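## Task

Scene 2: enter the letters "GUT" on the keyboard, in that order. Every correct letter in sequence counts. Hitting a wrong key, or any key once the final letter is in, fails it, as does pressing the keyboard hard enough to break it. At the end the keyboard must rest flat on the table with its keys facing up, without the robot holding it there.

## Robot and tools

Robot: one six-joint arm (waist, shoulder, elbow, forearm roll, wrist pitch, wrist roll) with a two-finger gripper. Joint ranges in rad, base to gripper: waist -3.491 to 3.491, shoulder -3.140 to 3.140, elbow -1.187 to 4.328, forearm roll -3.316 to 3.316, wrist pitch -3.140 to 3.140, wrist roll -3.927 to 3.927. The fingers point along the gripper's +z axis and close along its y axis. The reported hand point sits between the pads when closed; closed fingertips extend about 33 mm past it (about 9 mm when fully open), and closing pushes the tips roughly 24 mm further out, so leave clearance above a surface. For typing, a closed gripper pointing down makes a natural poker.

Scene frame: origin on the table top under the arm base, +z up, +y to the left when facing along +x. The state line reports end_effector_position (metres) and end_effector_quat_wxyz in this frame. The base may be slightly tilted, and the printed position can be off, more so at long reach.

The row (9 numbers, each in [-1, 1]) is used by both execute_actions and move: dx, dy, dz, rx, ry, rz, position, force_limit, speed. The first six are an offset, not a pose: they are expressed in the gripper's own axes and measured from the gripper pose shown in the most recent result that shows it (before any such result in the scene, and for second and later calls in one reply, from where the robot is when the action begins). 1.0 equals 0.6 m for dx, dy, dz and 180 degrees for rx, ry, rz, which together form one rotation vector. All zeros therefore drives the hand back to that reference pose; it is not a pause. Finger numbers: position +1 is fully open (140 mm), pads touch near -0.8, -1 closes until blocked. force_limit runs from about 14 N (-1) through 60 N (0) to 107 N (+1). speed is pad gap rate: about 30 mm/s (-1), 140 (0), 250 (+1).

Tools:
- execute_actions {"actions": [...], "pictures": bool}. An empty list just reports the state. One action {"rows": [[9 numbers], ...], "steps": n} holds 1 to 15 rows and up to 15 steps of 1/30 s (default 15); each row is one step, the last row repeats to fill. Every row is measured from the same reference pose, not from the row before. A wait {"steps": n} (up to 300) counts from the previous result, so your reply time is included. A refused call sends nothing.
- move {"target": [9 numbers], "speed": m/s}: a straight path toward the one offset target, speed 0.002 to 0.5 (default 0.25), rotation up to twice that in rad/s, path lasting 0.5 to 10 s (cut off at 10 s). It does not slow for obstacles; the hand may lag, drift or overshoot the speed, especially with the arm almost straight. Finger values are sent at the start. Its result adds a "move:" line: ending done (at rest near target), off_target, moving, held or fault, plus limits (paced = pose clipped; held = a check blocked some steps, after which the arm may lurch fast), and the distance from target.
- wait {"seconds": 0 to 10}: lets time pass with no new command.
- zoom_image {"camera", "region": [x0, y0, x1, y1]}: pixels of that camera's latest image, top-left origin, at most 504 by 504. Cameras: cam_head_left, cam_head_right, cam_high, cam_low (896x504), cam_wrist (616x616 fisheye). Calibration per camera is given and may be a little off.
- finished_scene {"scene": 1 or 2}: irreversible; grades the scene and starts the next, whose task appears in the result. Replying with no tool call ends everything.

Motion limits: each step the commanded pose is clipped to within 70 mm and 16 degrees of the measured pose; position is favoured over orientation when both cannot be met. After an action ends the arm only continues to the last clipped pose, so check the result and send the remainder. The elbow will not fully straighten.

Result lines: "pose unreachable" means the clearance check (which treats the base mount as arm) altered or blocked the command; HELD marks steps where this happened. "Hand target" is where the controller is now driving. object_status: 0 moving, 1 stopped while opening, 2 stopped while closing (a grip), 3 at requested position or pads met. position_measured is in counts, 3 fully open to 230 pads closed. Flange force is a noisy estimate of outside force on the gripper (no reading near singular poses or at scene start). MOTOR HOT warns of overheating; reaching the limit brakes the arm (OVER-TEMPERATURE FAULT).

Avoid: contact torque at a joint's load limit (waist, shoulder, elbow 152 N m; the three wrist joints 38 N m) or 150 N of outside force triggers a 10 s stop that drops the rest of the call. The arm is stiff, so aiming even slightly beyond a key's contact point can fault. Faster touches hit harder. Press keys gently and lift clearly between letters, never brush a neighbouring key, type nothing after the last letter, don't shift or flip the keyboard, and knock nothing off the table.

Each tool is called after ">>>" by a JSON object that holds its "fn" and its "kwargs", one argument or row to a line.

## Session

>>> {"fn": "execute_actions", "kwargs": {
  "actions": []
}}

Scene clock: 0.00 s of 4023.00 s.
end_effector_position=(+0.8588, -0.2347, +0.2911) position_measured=230 object_status=3 end_effector_quat_wxyz=(+0.344, +0.041, +0.784, +0.515)
Joint positions: [-0.576  1.15   1.465 -1.295 -1.618 -1.332]
Joint velocities: [-0.001 -0.001 -0.     0.     0.    -0.   ]
Flange force (N, the push that the arm receives, along the gripper's own x y z axes): no reading
Hand target: +0.859, -0.235, +0.291; +0.344, +0.041, +0.784, +0.515
camera_calibration (this result's frames):
cam_wrist: T_world_to_cam=[[-0.0930927, 0.395307, 0.91382, -0.0841521], [0.530301, -0.757107, 0.381537, -0.742373], [0.842683, 0.520118, -0.13915, -0.371031], [0, 0, 0, 1]] pos_world=[0.698509, -0.335809, 0.308514]

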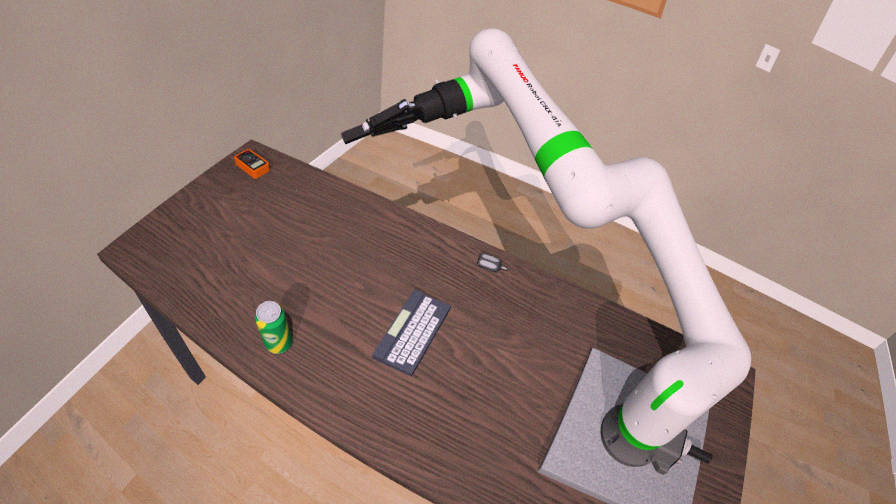

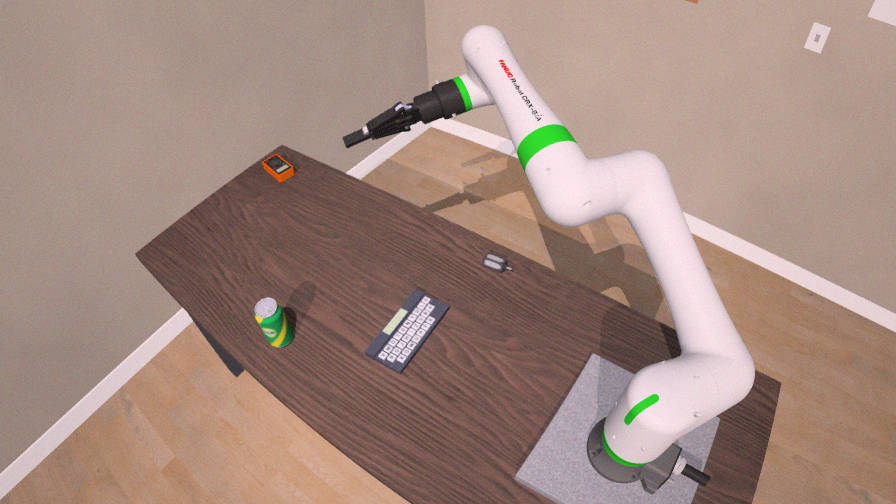

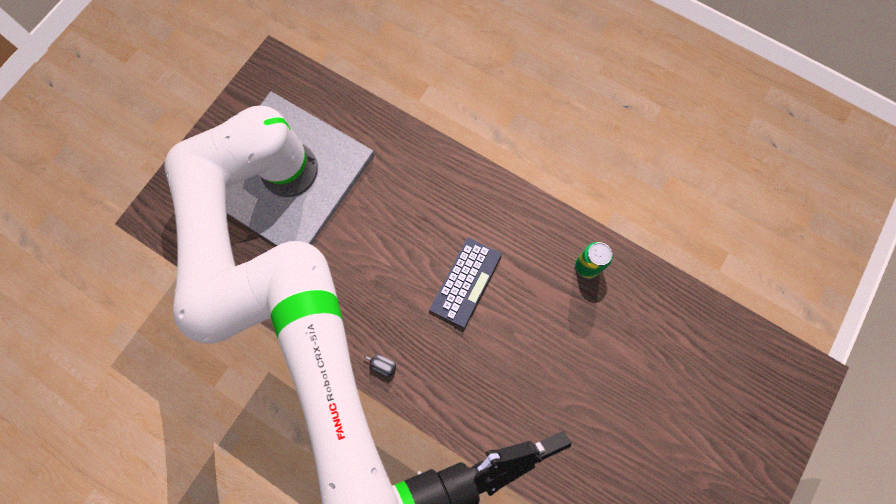

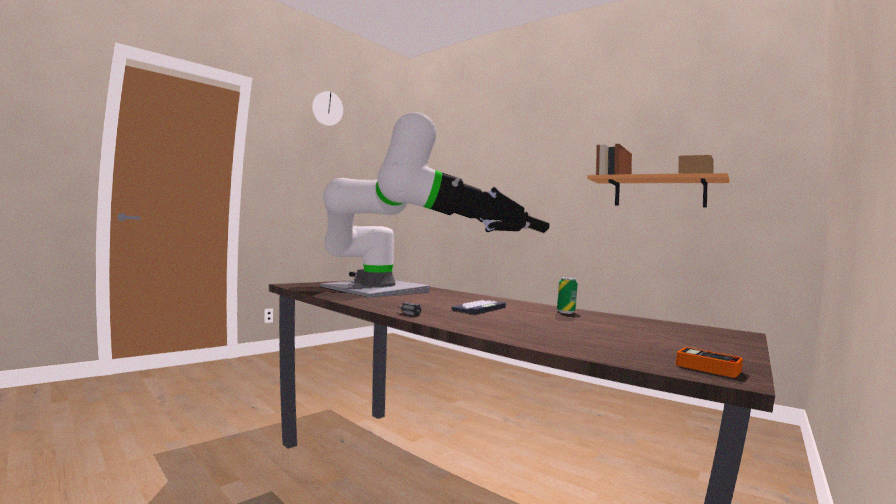

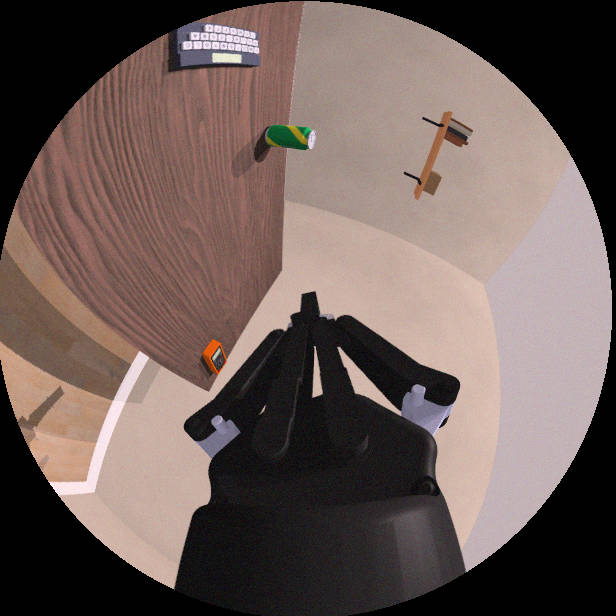

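>>> {"fn": "zoom_image", "kwargs": {
  "camera": "cam_high",
  "region": [415, 230, 515, 340]
}}

>>> {"fn": "zoom_image", "kwargs": {
  "camera": "cam_head_left",
  "region": [360, 280, 460, 380]
}}

>>> {"fn": "zoom_image", "kwargs": {
  "camera": "cam_wrist",
  "region": [270, 270, 350, 340]
}}

Region (415, 230, 515, 340) of cam_high's 896x504 image, scaled by 4.582, with more detail than that image has; it fills the left 458 columns of this view, and the rest is white.

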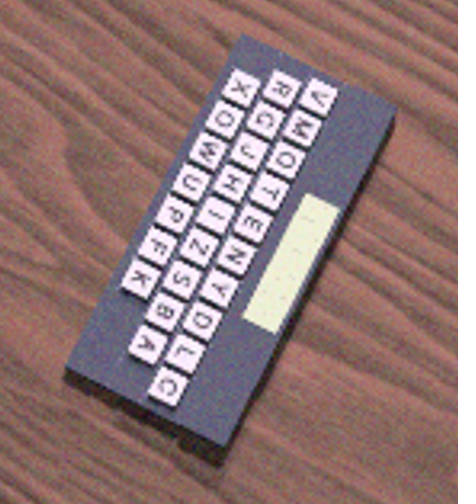

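Region (360, 280, 460, 380) of cam_head_left's 896x504 image, scaled by 5.040, with more detail than that image has.

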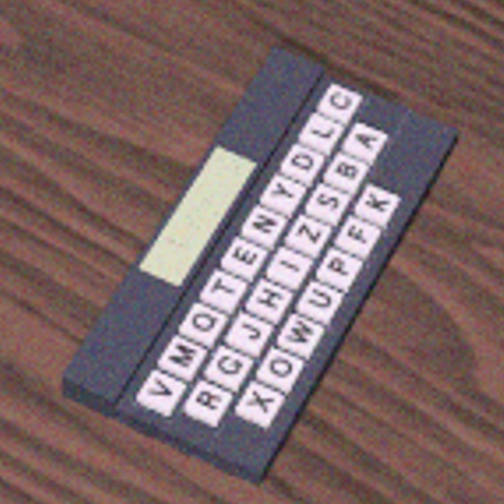

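Region (270, 270, 350, 340) of cam_wrist's 616x616 image, scaled by 6.300, with more detail than that image has; it fills the top 441 rows of this view, and the rest is white.

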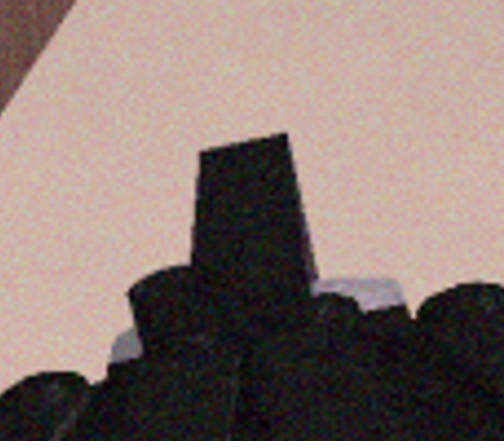

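>>> {"fn": "move", "kwargs": {
  "target": [0.78568, 0.11197, 0.12743, -0.07435, 0.41402, -0.40888, -1, 0, 0],
  "speed": 0.35
}}

Scene clock: 54.33 s of 4023.00 s.
end_effector_position=(+0.5264, +0.0549, +0.0965) position_measured=233 object_status=3 end_effector_quat_wxyz=(-0.058, +0.734, -0.638, -0.225)
Joint positions: [ 0.127  0.531  0.285 -0.366 -1.576  0.078]
Joint velocities: [ 0.001 -0.001 -0.001  0.001  0.001 -0.001]
Flange force (N, the push that the arm receives, along the gripper's own x y z axes): [2.6 -10.1 -2.6]
Hand target: +0.526, +0.055, +0.097; -0.058, +0.734, -0.638, -0.225
Off the commanded pose: 0.002 m, 0 deg.
After step 90, 48.27 s passed at rest.
move: done
camera_calibration (this result's frames):
cam_wrist: T_world_to_cam=[[-0.968004, 0.039554, 0.247797, 0.492683], [0.198731, 0.723776, 0.660798, -0.20635], [-0.153213, 0.688901, -0.708479, 0.301322], [0, 0, 0, 1]] pos_world=[0.564094, -0.0777172, 0.227751]

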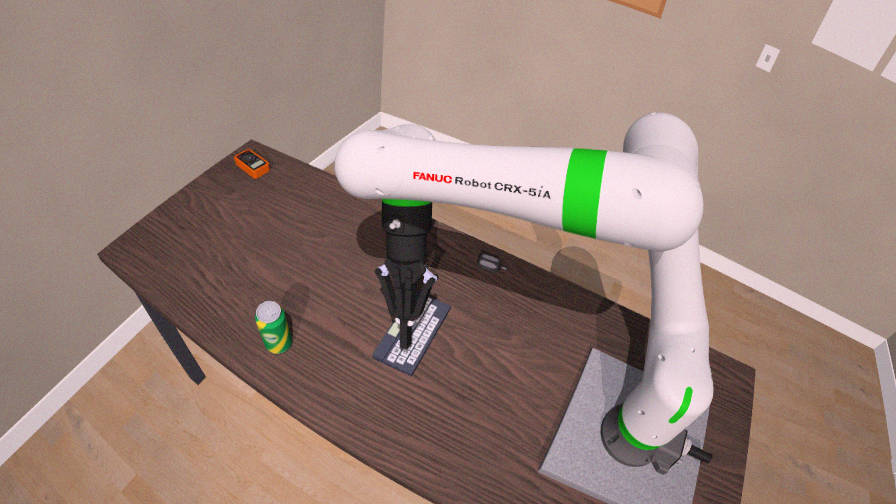

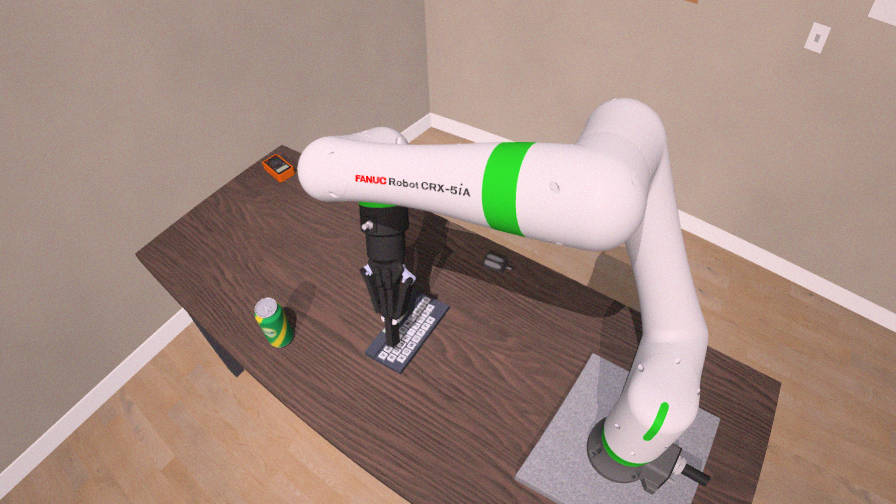

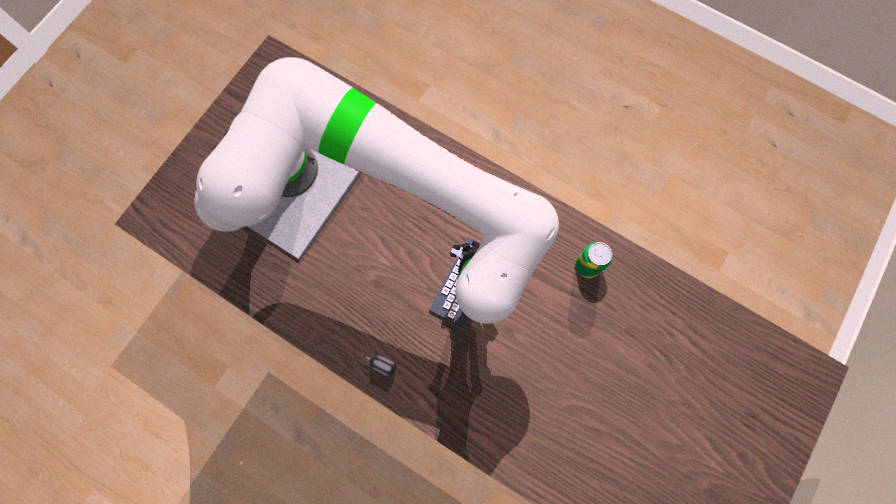

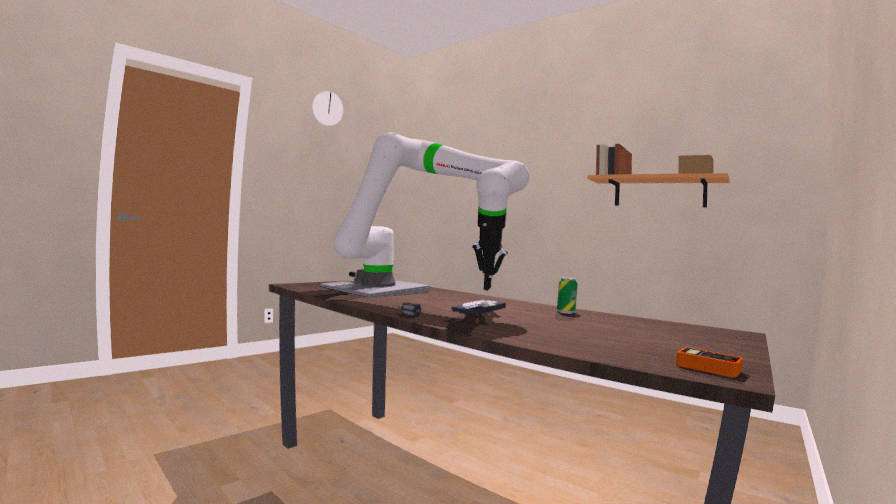

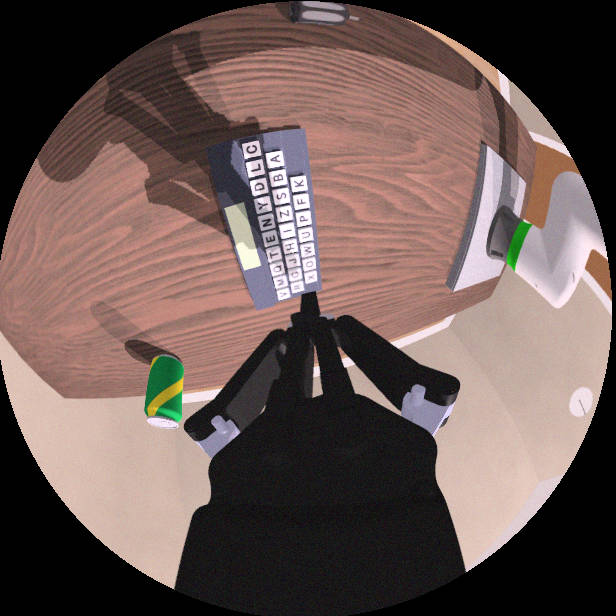

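>>> {"fn": "zoom_image", "kwargs": {
  "camera": "cam_wrist",
  "region": [250, 220, 340, 320]
}}

>>> {"fn": "zoom_image", "kwargs": {
  "camera": "cam_wrist",
  "region": [200, 120, 340, 320]
}}

Region (250, 220, 340, 320) of cam_wrist's 616x616 image, scaled by 5.040, with more detail than that image has; it fills the left 454 columns of this view, and the rest is white.

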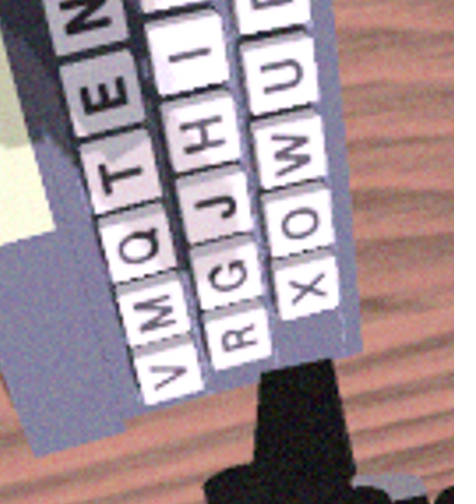

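Region (200, 120, 340, 320) of cam_wrist's 616x616 image, scaled by 2.520, with more detail than that image has; it fills the left 353 columns of this view, and the rest is white.

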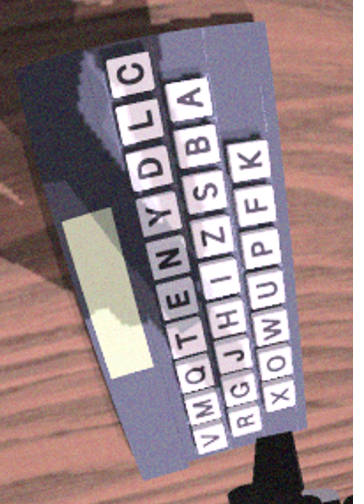

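>>> {"fn": "execute_actions", "kwargs": {
  "actions": []
}}

Scene clock: 63.43 s of 4023.00 s.
end_effector_position=(+0.5264, +0.0550, +0.0965) position_measured=233 object_status=3 end_effector_quat_wxyz=(-0.058, +0.734, -0.638, -0.225)
Joint positions: [ 0.127  0.531  0.285 -0.366 -1.576  0.078]
Joint velocities: [ 0.     0.    -0.    -0.001  0.    -0.001]
Flange force (N, the push that the arm receives, along the gripper's own x y z axes): [-0.3 -8.2 -1.4]
Hand target: +0.526, +0.055, +0.097; -0.058, +0.734, -0.638, -0.225
Off the commanded pose: 0.002 m, 0 deg.
Steps of this call (steps 1 to 90: nothing new was sent; then 6.10 s passed at rest). Readings (end_effector_position | what the end effector reports):
1: (+0.5264, +0.0549, +0.0965) | position_measured=233 object_status=3
2: (+0.5264, +0.0550, +0.0965) | position_measured=233 object_status=3
4: (+0.5264, +0.0550, +0.0965) | position_measured=233 object_status=3
8: (+0.5264, +0.0550, +0.0965) | position_measured=233 object_status=3
90: the state above
camera_calibration (this result's frames):
cam_wrist: T_world_to_cam=[[-0.968006, 0.0395166, 0.247795, 0.492661], [0.198699, 0.723795, 0.660787, -0.206378], [-0.153241, 0.688883, -0.70849, 0.301311], [0, 0, 0, 1]] pos_world=[0.564079, -0.0776609, 0.227768]

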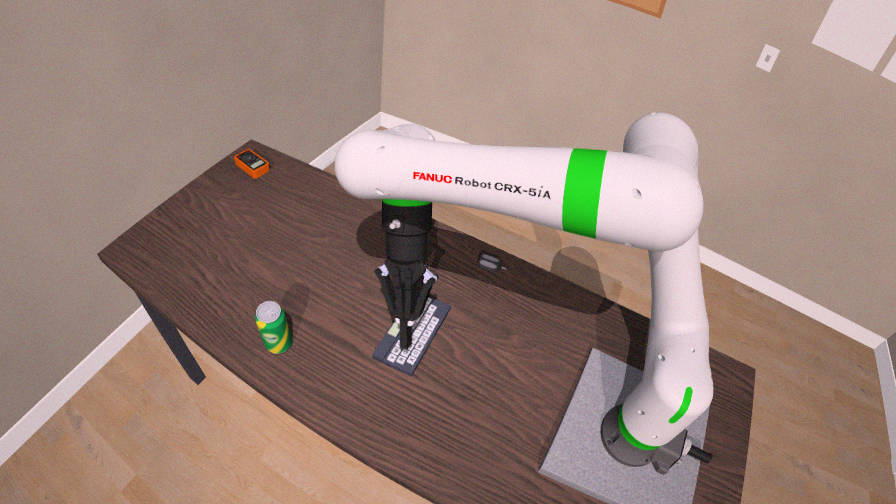

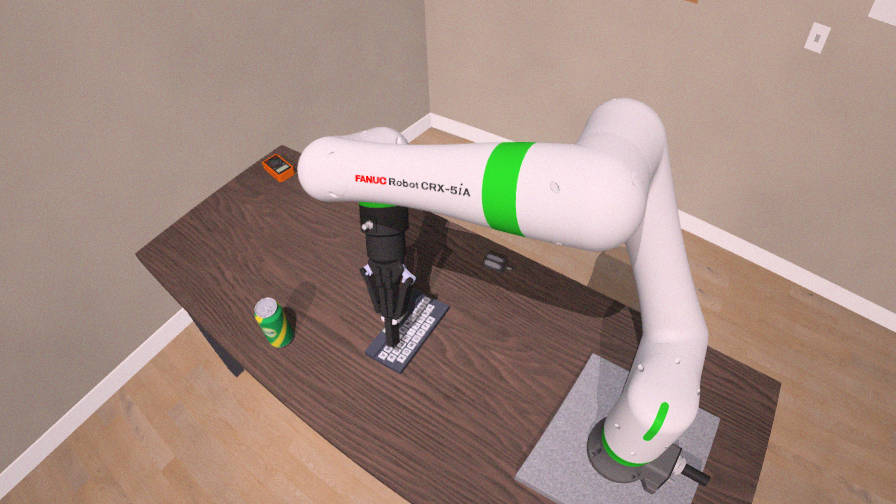

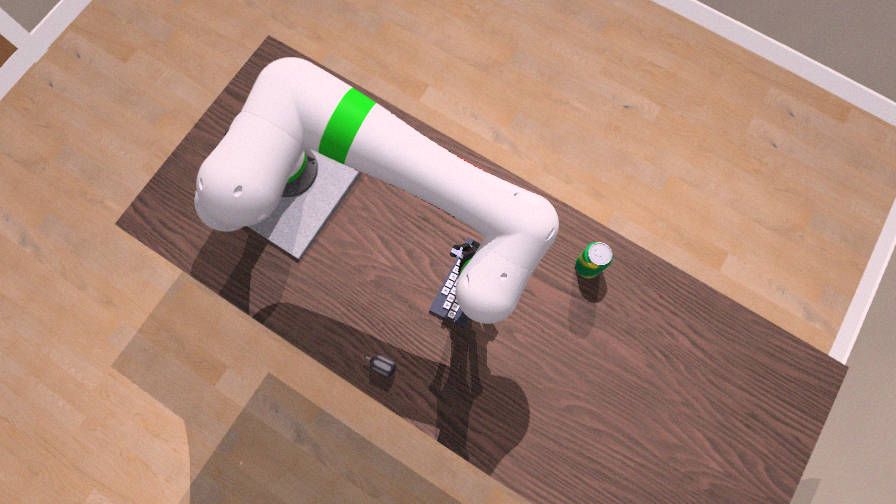

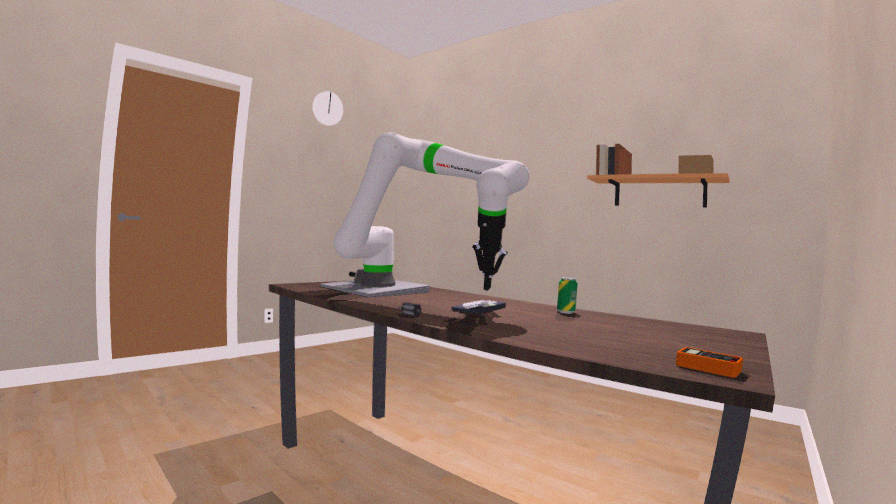

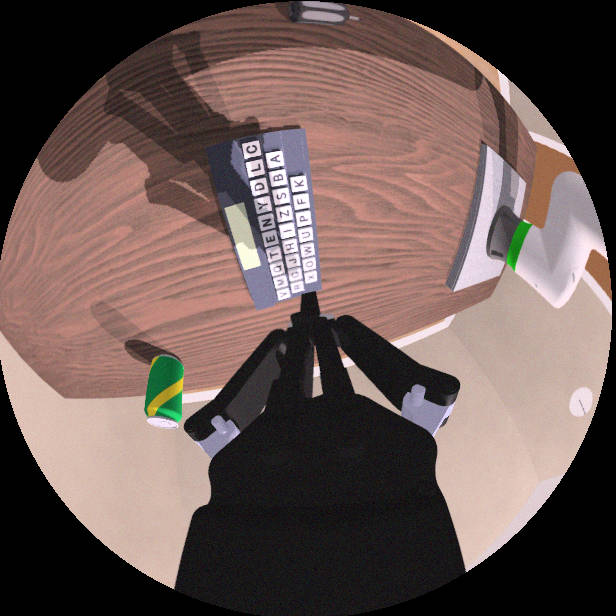

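>>> {"fn": "move", "kwargs": {
  "target": [0.01919, -0.01448, 0.04127, 0, 0, 0, -1, 0, 0],
  "speed": 0.04
}}

>>> {"fn": "zoom_image", "kwargs": {
  "camera": "cam_wrist",
  "region": [260, 240, 340, 320]
}}

Scene clock: 66.43 s of 4023.00 s.
end_effector_position=(+0.5295, +0.0553, +0.0681) position_measured=233 object_status=3 end_effector_quat_wxyz=(-0.059, +0.734, -0.638, -0.225)
Joint positions: [ 0.125  0.563  0.264 -0.366 -1.527  0.099]
Joint velocities: [ 0.    -0.001 -0.     0.001  0.     0.001]
Flange force (N, the push that the arm receives, along the gripper's own x y z axes): [1.1 -7.7 -1.5]
Hand target: +0.529, +0.055, +0.068; -0.058, +0.734, -0.638, -0.225
Off the commanded pose: 0.000 m, 0 deg.
move: done
camera_calibration (this result's frames):
cam_wrist: T_world_to_cam=[[-0.968008, 0.0395955, 0.247777, 0.502656], [0.198754, 0.723741, 0.66083, -0.188386], [-0.15316, 0.688935, -0.708457, 0.281356], [0, 0, 0, 1]] pos_world=[0.56711, -0.0773966, 0.199273]

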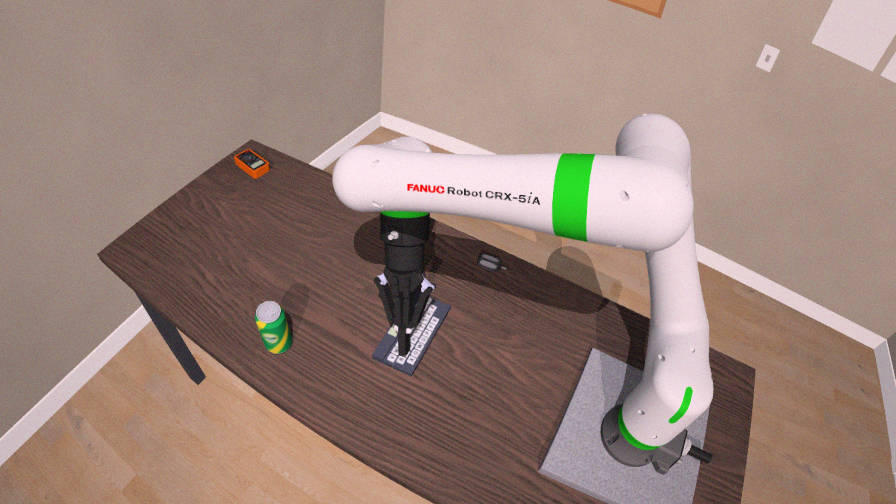

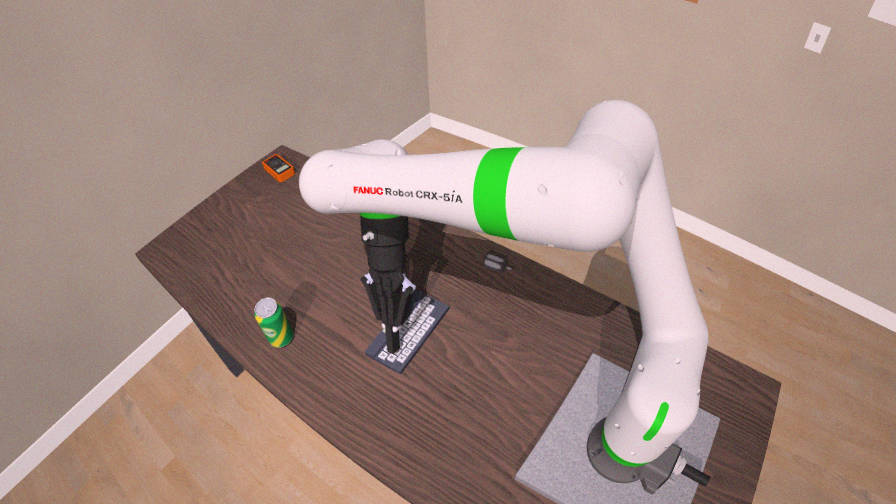

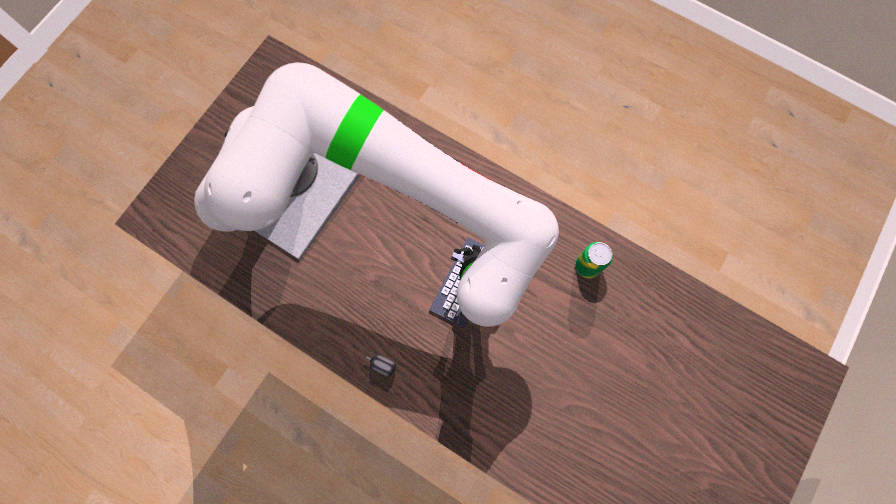

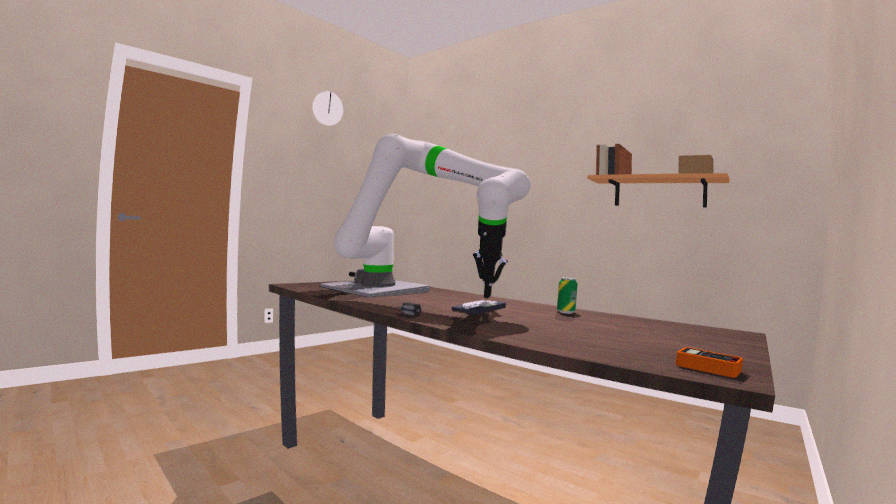

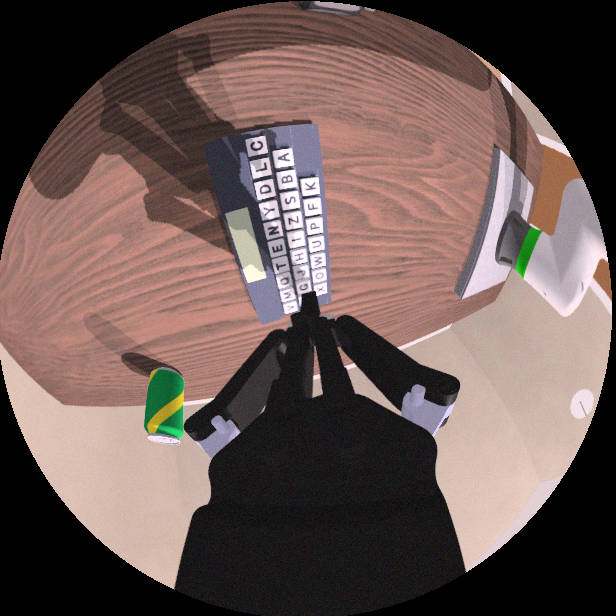

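Region (260, 240, 340, 320) of cam_wrist's 616x616 image, scaled by 6.300, with more detail than that image has.

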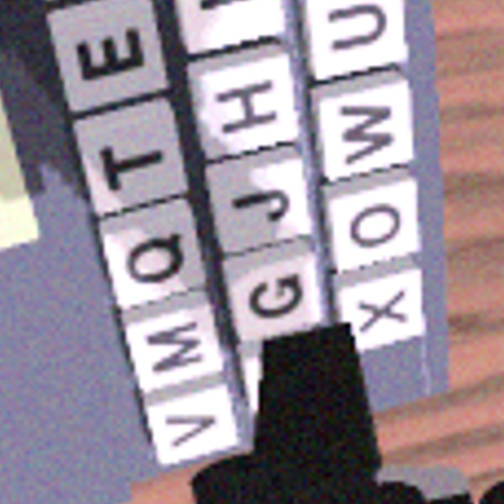

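>>> {"fn": "move", "kwargs": {
  "target": [0.008506, -0.000808, 0.011093, 0, 0, 0, -1, 0, 0],
  "speed": 0.015
}}

>>> {"fn": "zoom_image", "kwargs": {
  "camera": "cam_wrist",
  "region": [260, 240, 340, 320]
}}

>>> {"fn": "zoom_image", "kwargs": {
  "camera": "cam_low",
  "region": [445, 275, 515, 320]
}}

Scene clock: 75.73 s of 4023.00 s.
end_effector_position=(+0.5287, +0.0532, +0.0600) position_measured=233 object_status=3 end_effector_quat_wxyz=(-0.059, +0.734, -0.638, -0.225)
Joint positions: [ 0.121  0.57   0.253 -0.366 -1.512  0.108]
Joint velocities: [-0.001 -0.001 -0.     0.001 -0.    -0.   ]
Flange force (N, the push that the arm receives, along the gripper's own x y z axes): [2.6 -9.0 -1.5]
Hand target: +0.529, +0.053, +0.060; -0.059, +0.734, -0.638, -0.225
Off the commanded pose: 0.000 m, 0 deg.
After step 90, 5.53 s passed at rest.
move: done
camera_calibration (this result's frames):
cam_wrist: T_world_to_cam=[[-0.968011, 0.0396222, 0.247759, 0.503978], [0.198761, 0.723739, 0.66083, -0.181374], [-0.153129, 0.688936, -0.708463, 0.276925], [0, 0, 0, 1]] pos_world=[0.566312, -0.0794845, 0.191183]

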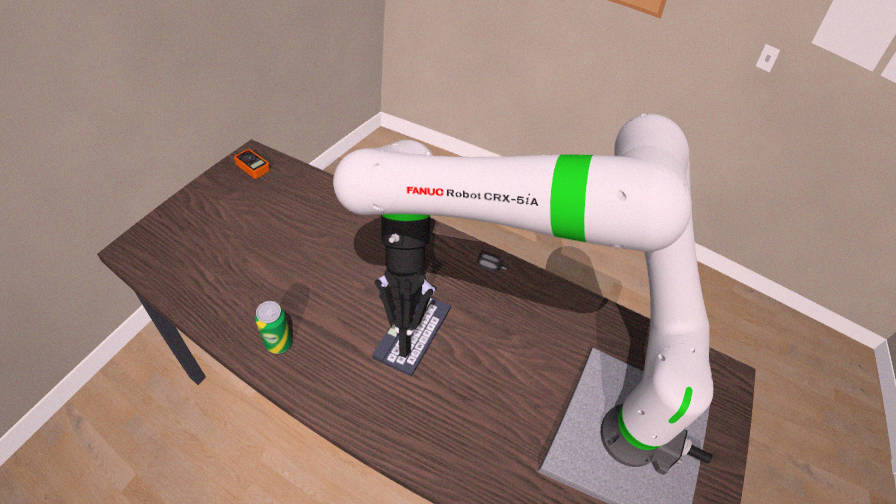

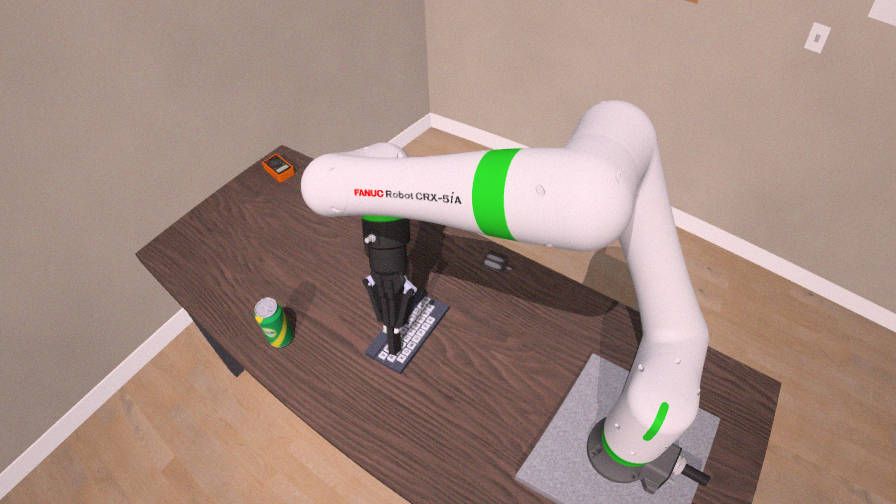

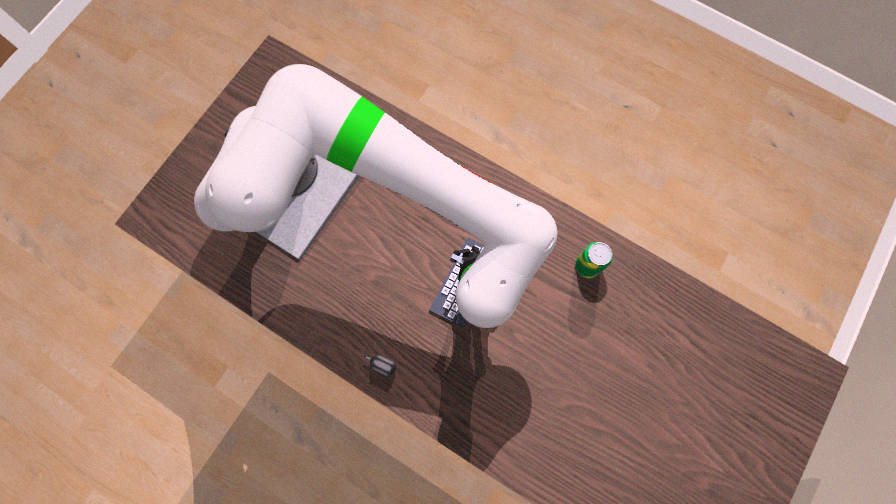

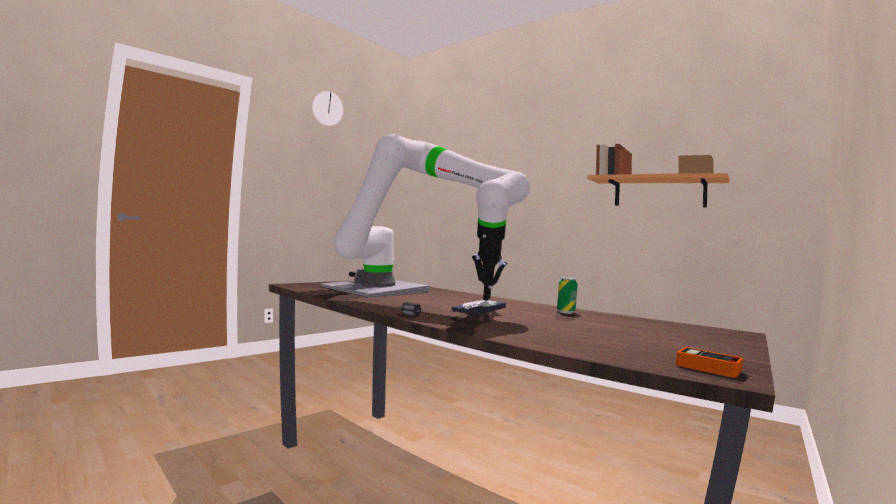

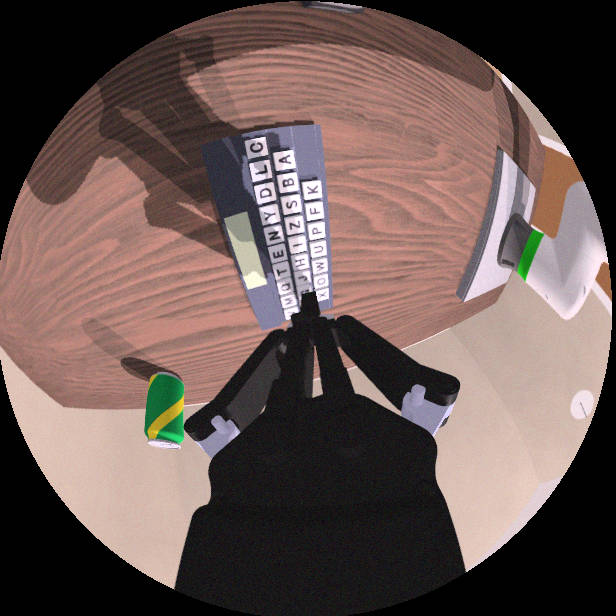

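Region (260, 240, 340, 320) of cam_wrist's 616x616 image, scaled by 6.300, with more detail than that image has.

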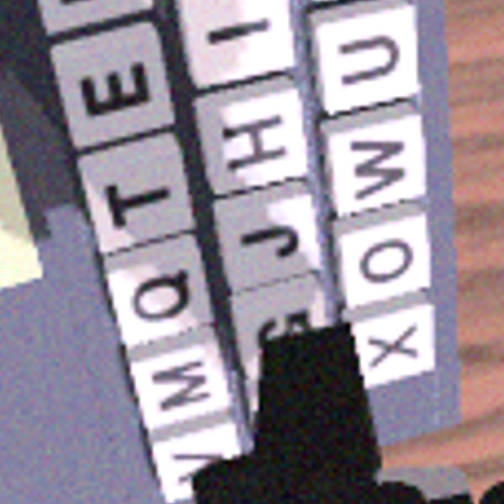

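Region (445, 275, 515, 320) of cam_low's 896x504 image, scaled by 7.200, with more detail than that image has; it fills the top 324 rows of this view, and the rest is white.

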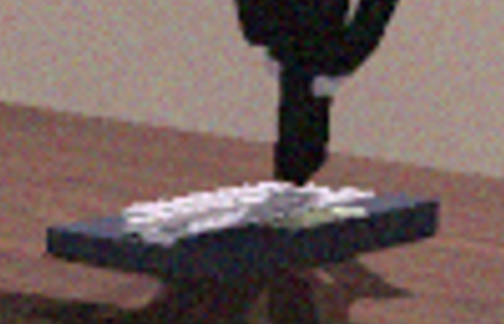

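>>> {"fn": "move", "kwargs": {
  "target": [0.002355, -0.002805, 0.004837, 0, 0, 0, -1, 0, 0],
  "speed": 0.008
}}

>>> {"fn": "zoom_image", "kwargs": {
  "camera": "cam_wrist",
  "region": [220, 200, 340, 320]
}}

Scene clock: 84.73 s of 4023.00 s.
end_effector_position=(+0.5297, +0.0532, +0.0565) position_measured=233 object_status=3 end_effector_quat_wxyz=(-0.058, +0.734, -0.638, -0.225)
Joint positions: [ 0.121  0.576  0.254 -0.366 -1.507  0.11 ]
Joint velocities: [ 0.001  0.001  0.    -0.001  0.001 -0.001]
Flange force (N, the push that the arm receives, along the gripper's own x y z axes): [1.7 -8.0 -1.2]
Hand target: +0.530, +0.053, +0.056; -0.059, +0.734, -0.638, -0.225
Off the commanded pose: 0.000 m, 0 deg.
After step 90, 5.30 s passed at rest.
move: done
camera_calibration (this result's frames):
cam_wrist: T_world_to_cam=[[-0.968013, 0.0396257, 0.247752, 0.505812], [0.19875, 0.723779, 0.660789, -0.179303], [-0.153134, 0.688893, -0.708503, 0.274561], [0, 0, 0, 1]] pos_world=[0.567314, -0.0794105, 0.187693]

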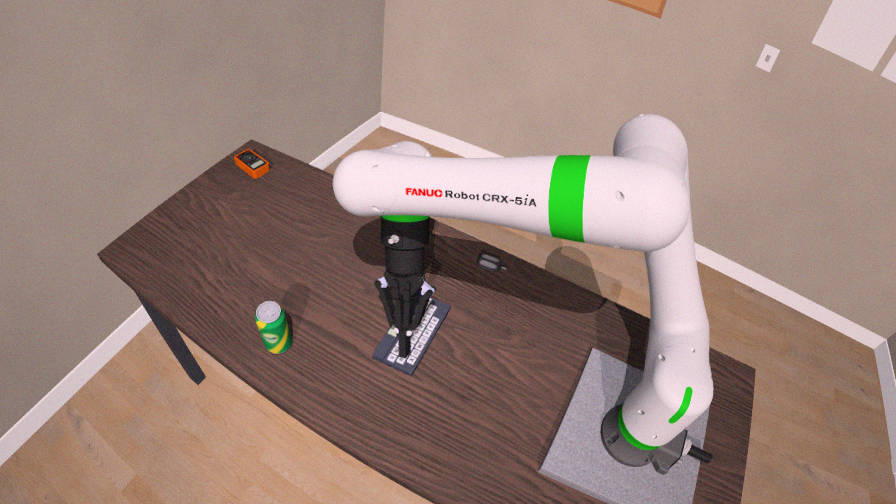

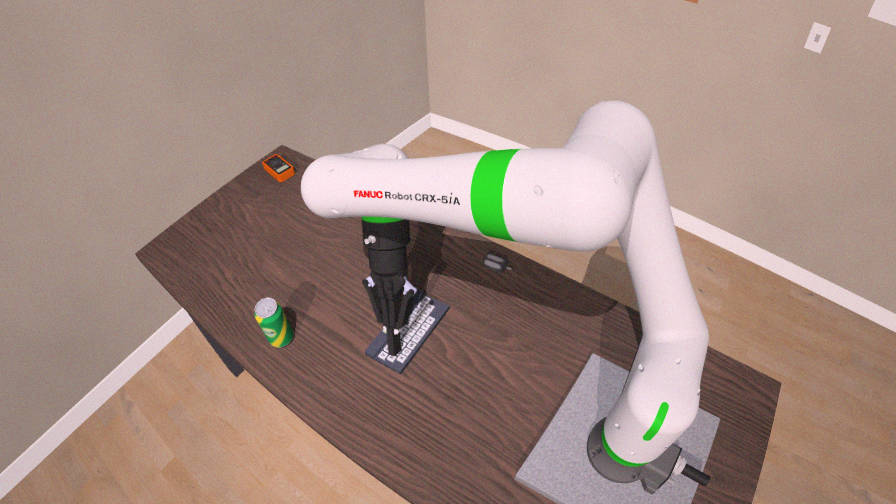

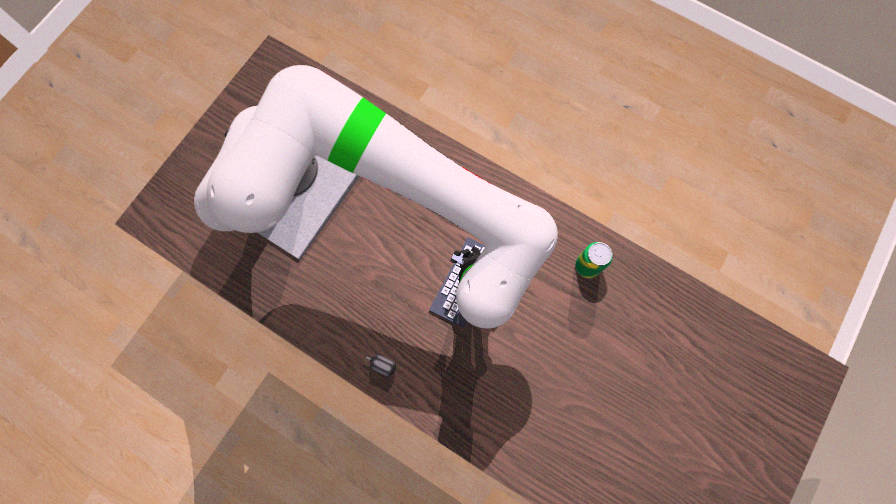

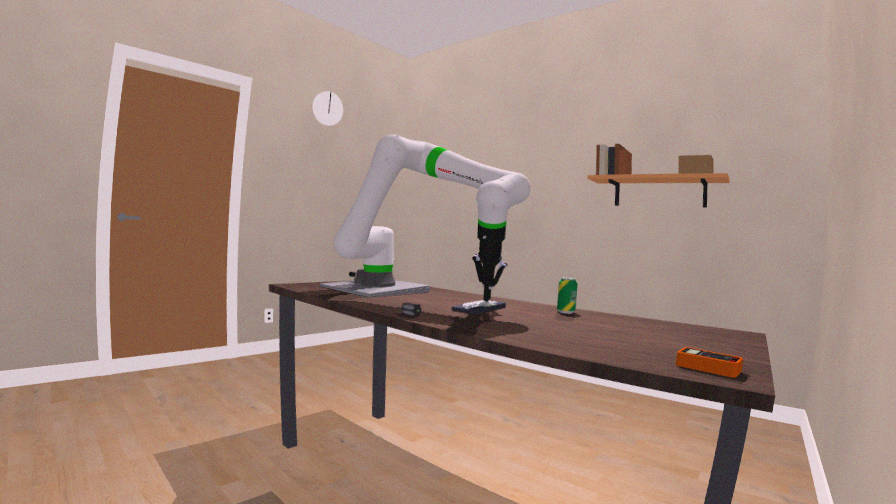

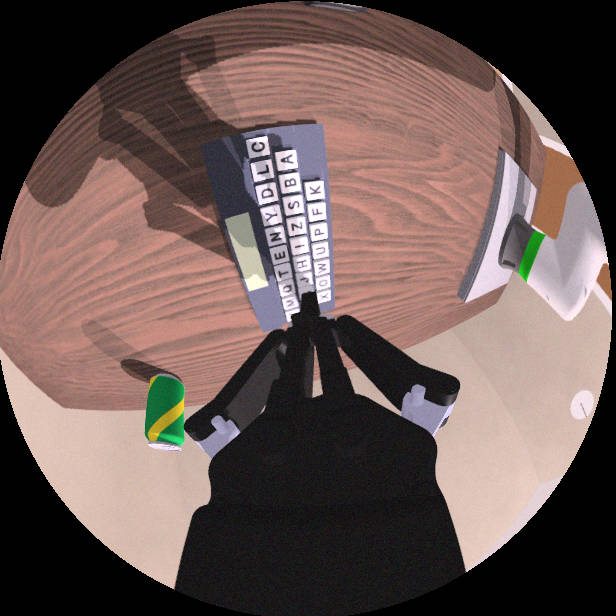

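Region (220, 200, 340, 320) of cam_wrist's 616x616 image, scaled by 4.200, with more detail than that image has.

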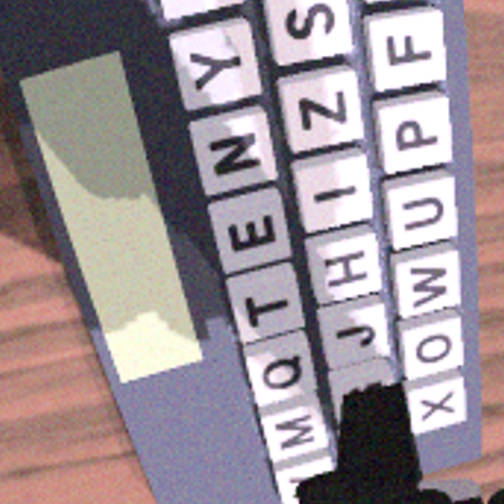

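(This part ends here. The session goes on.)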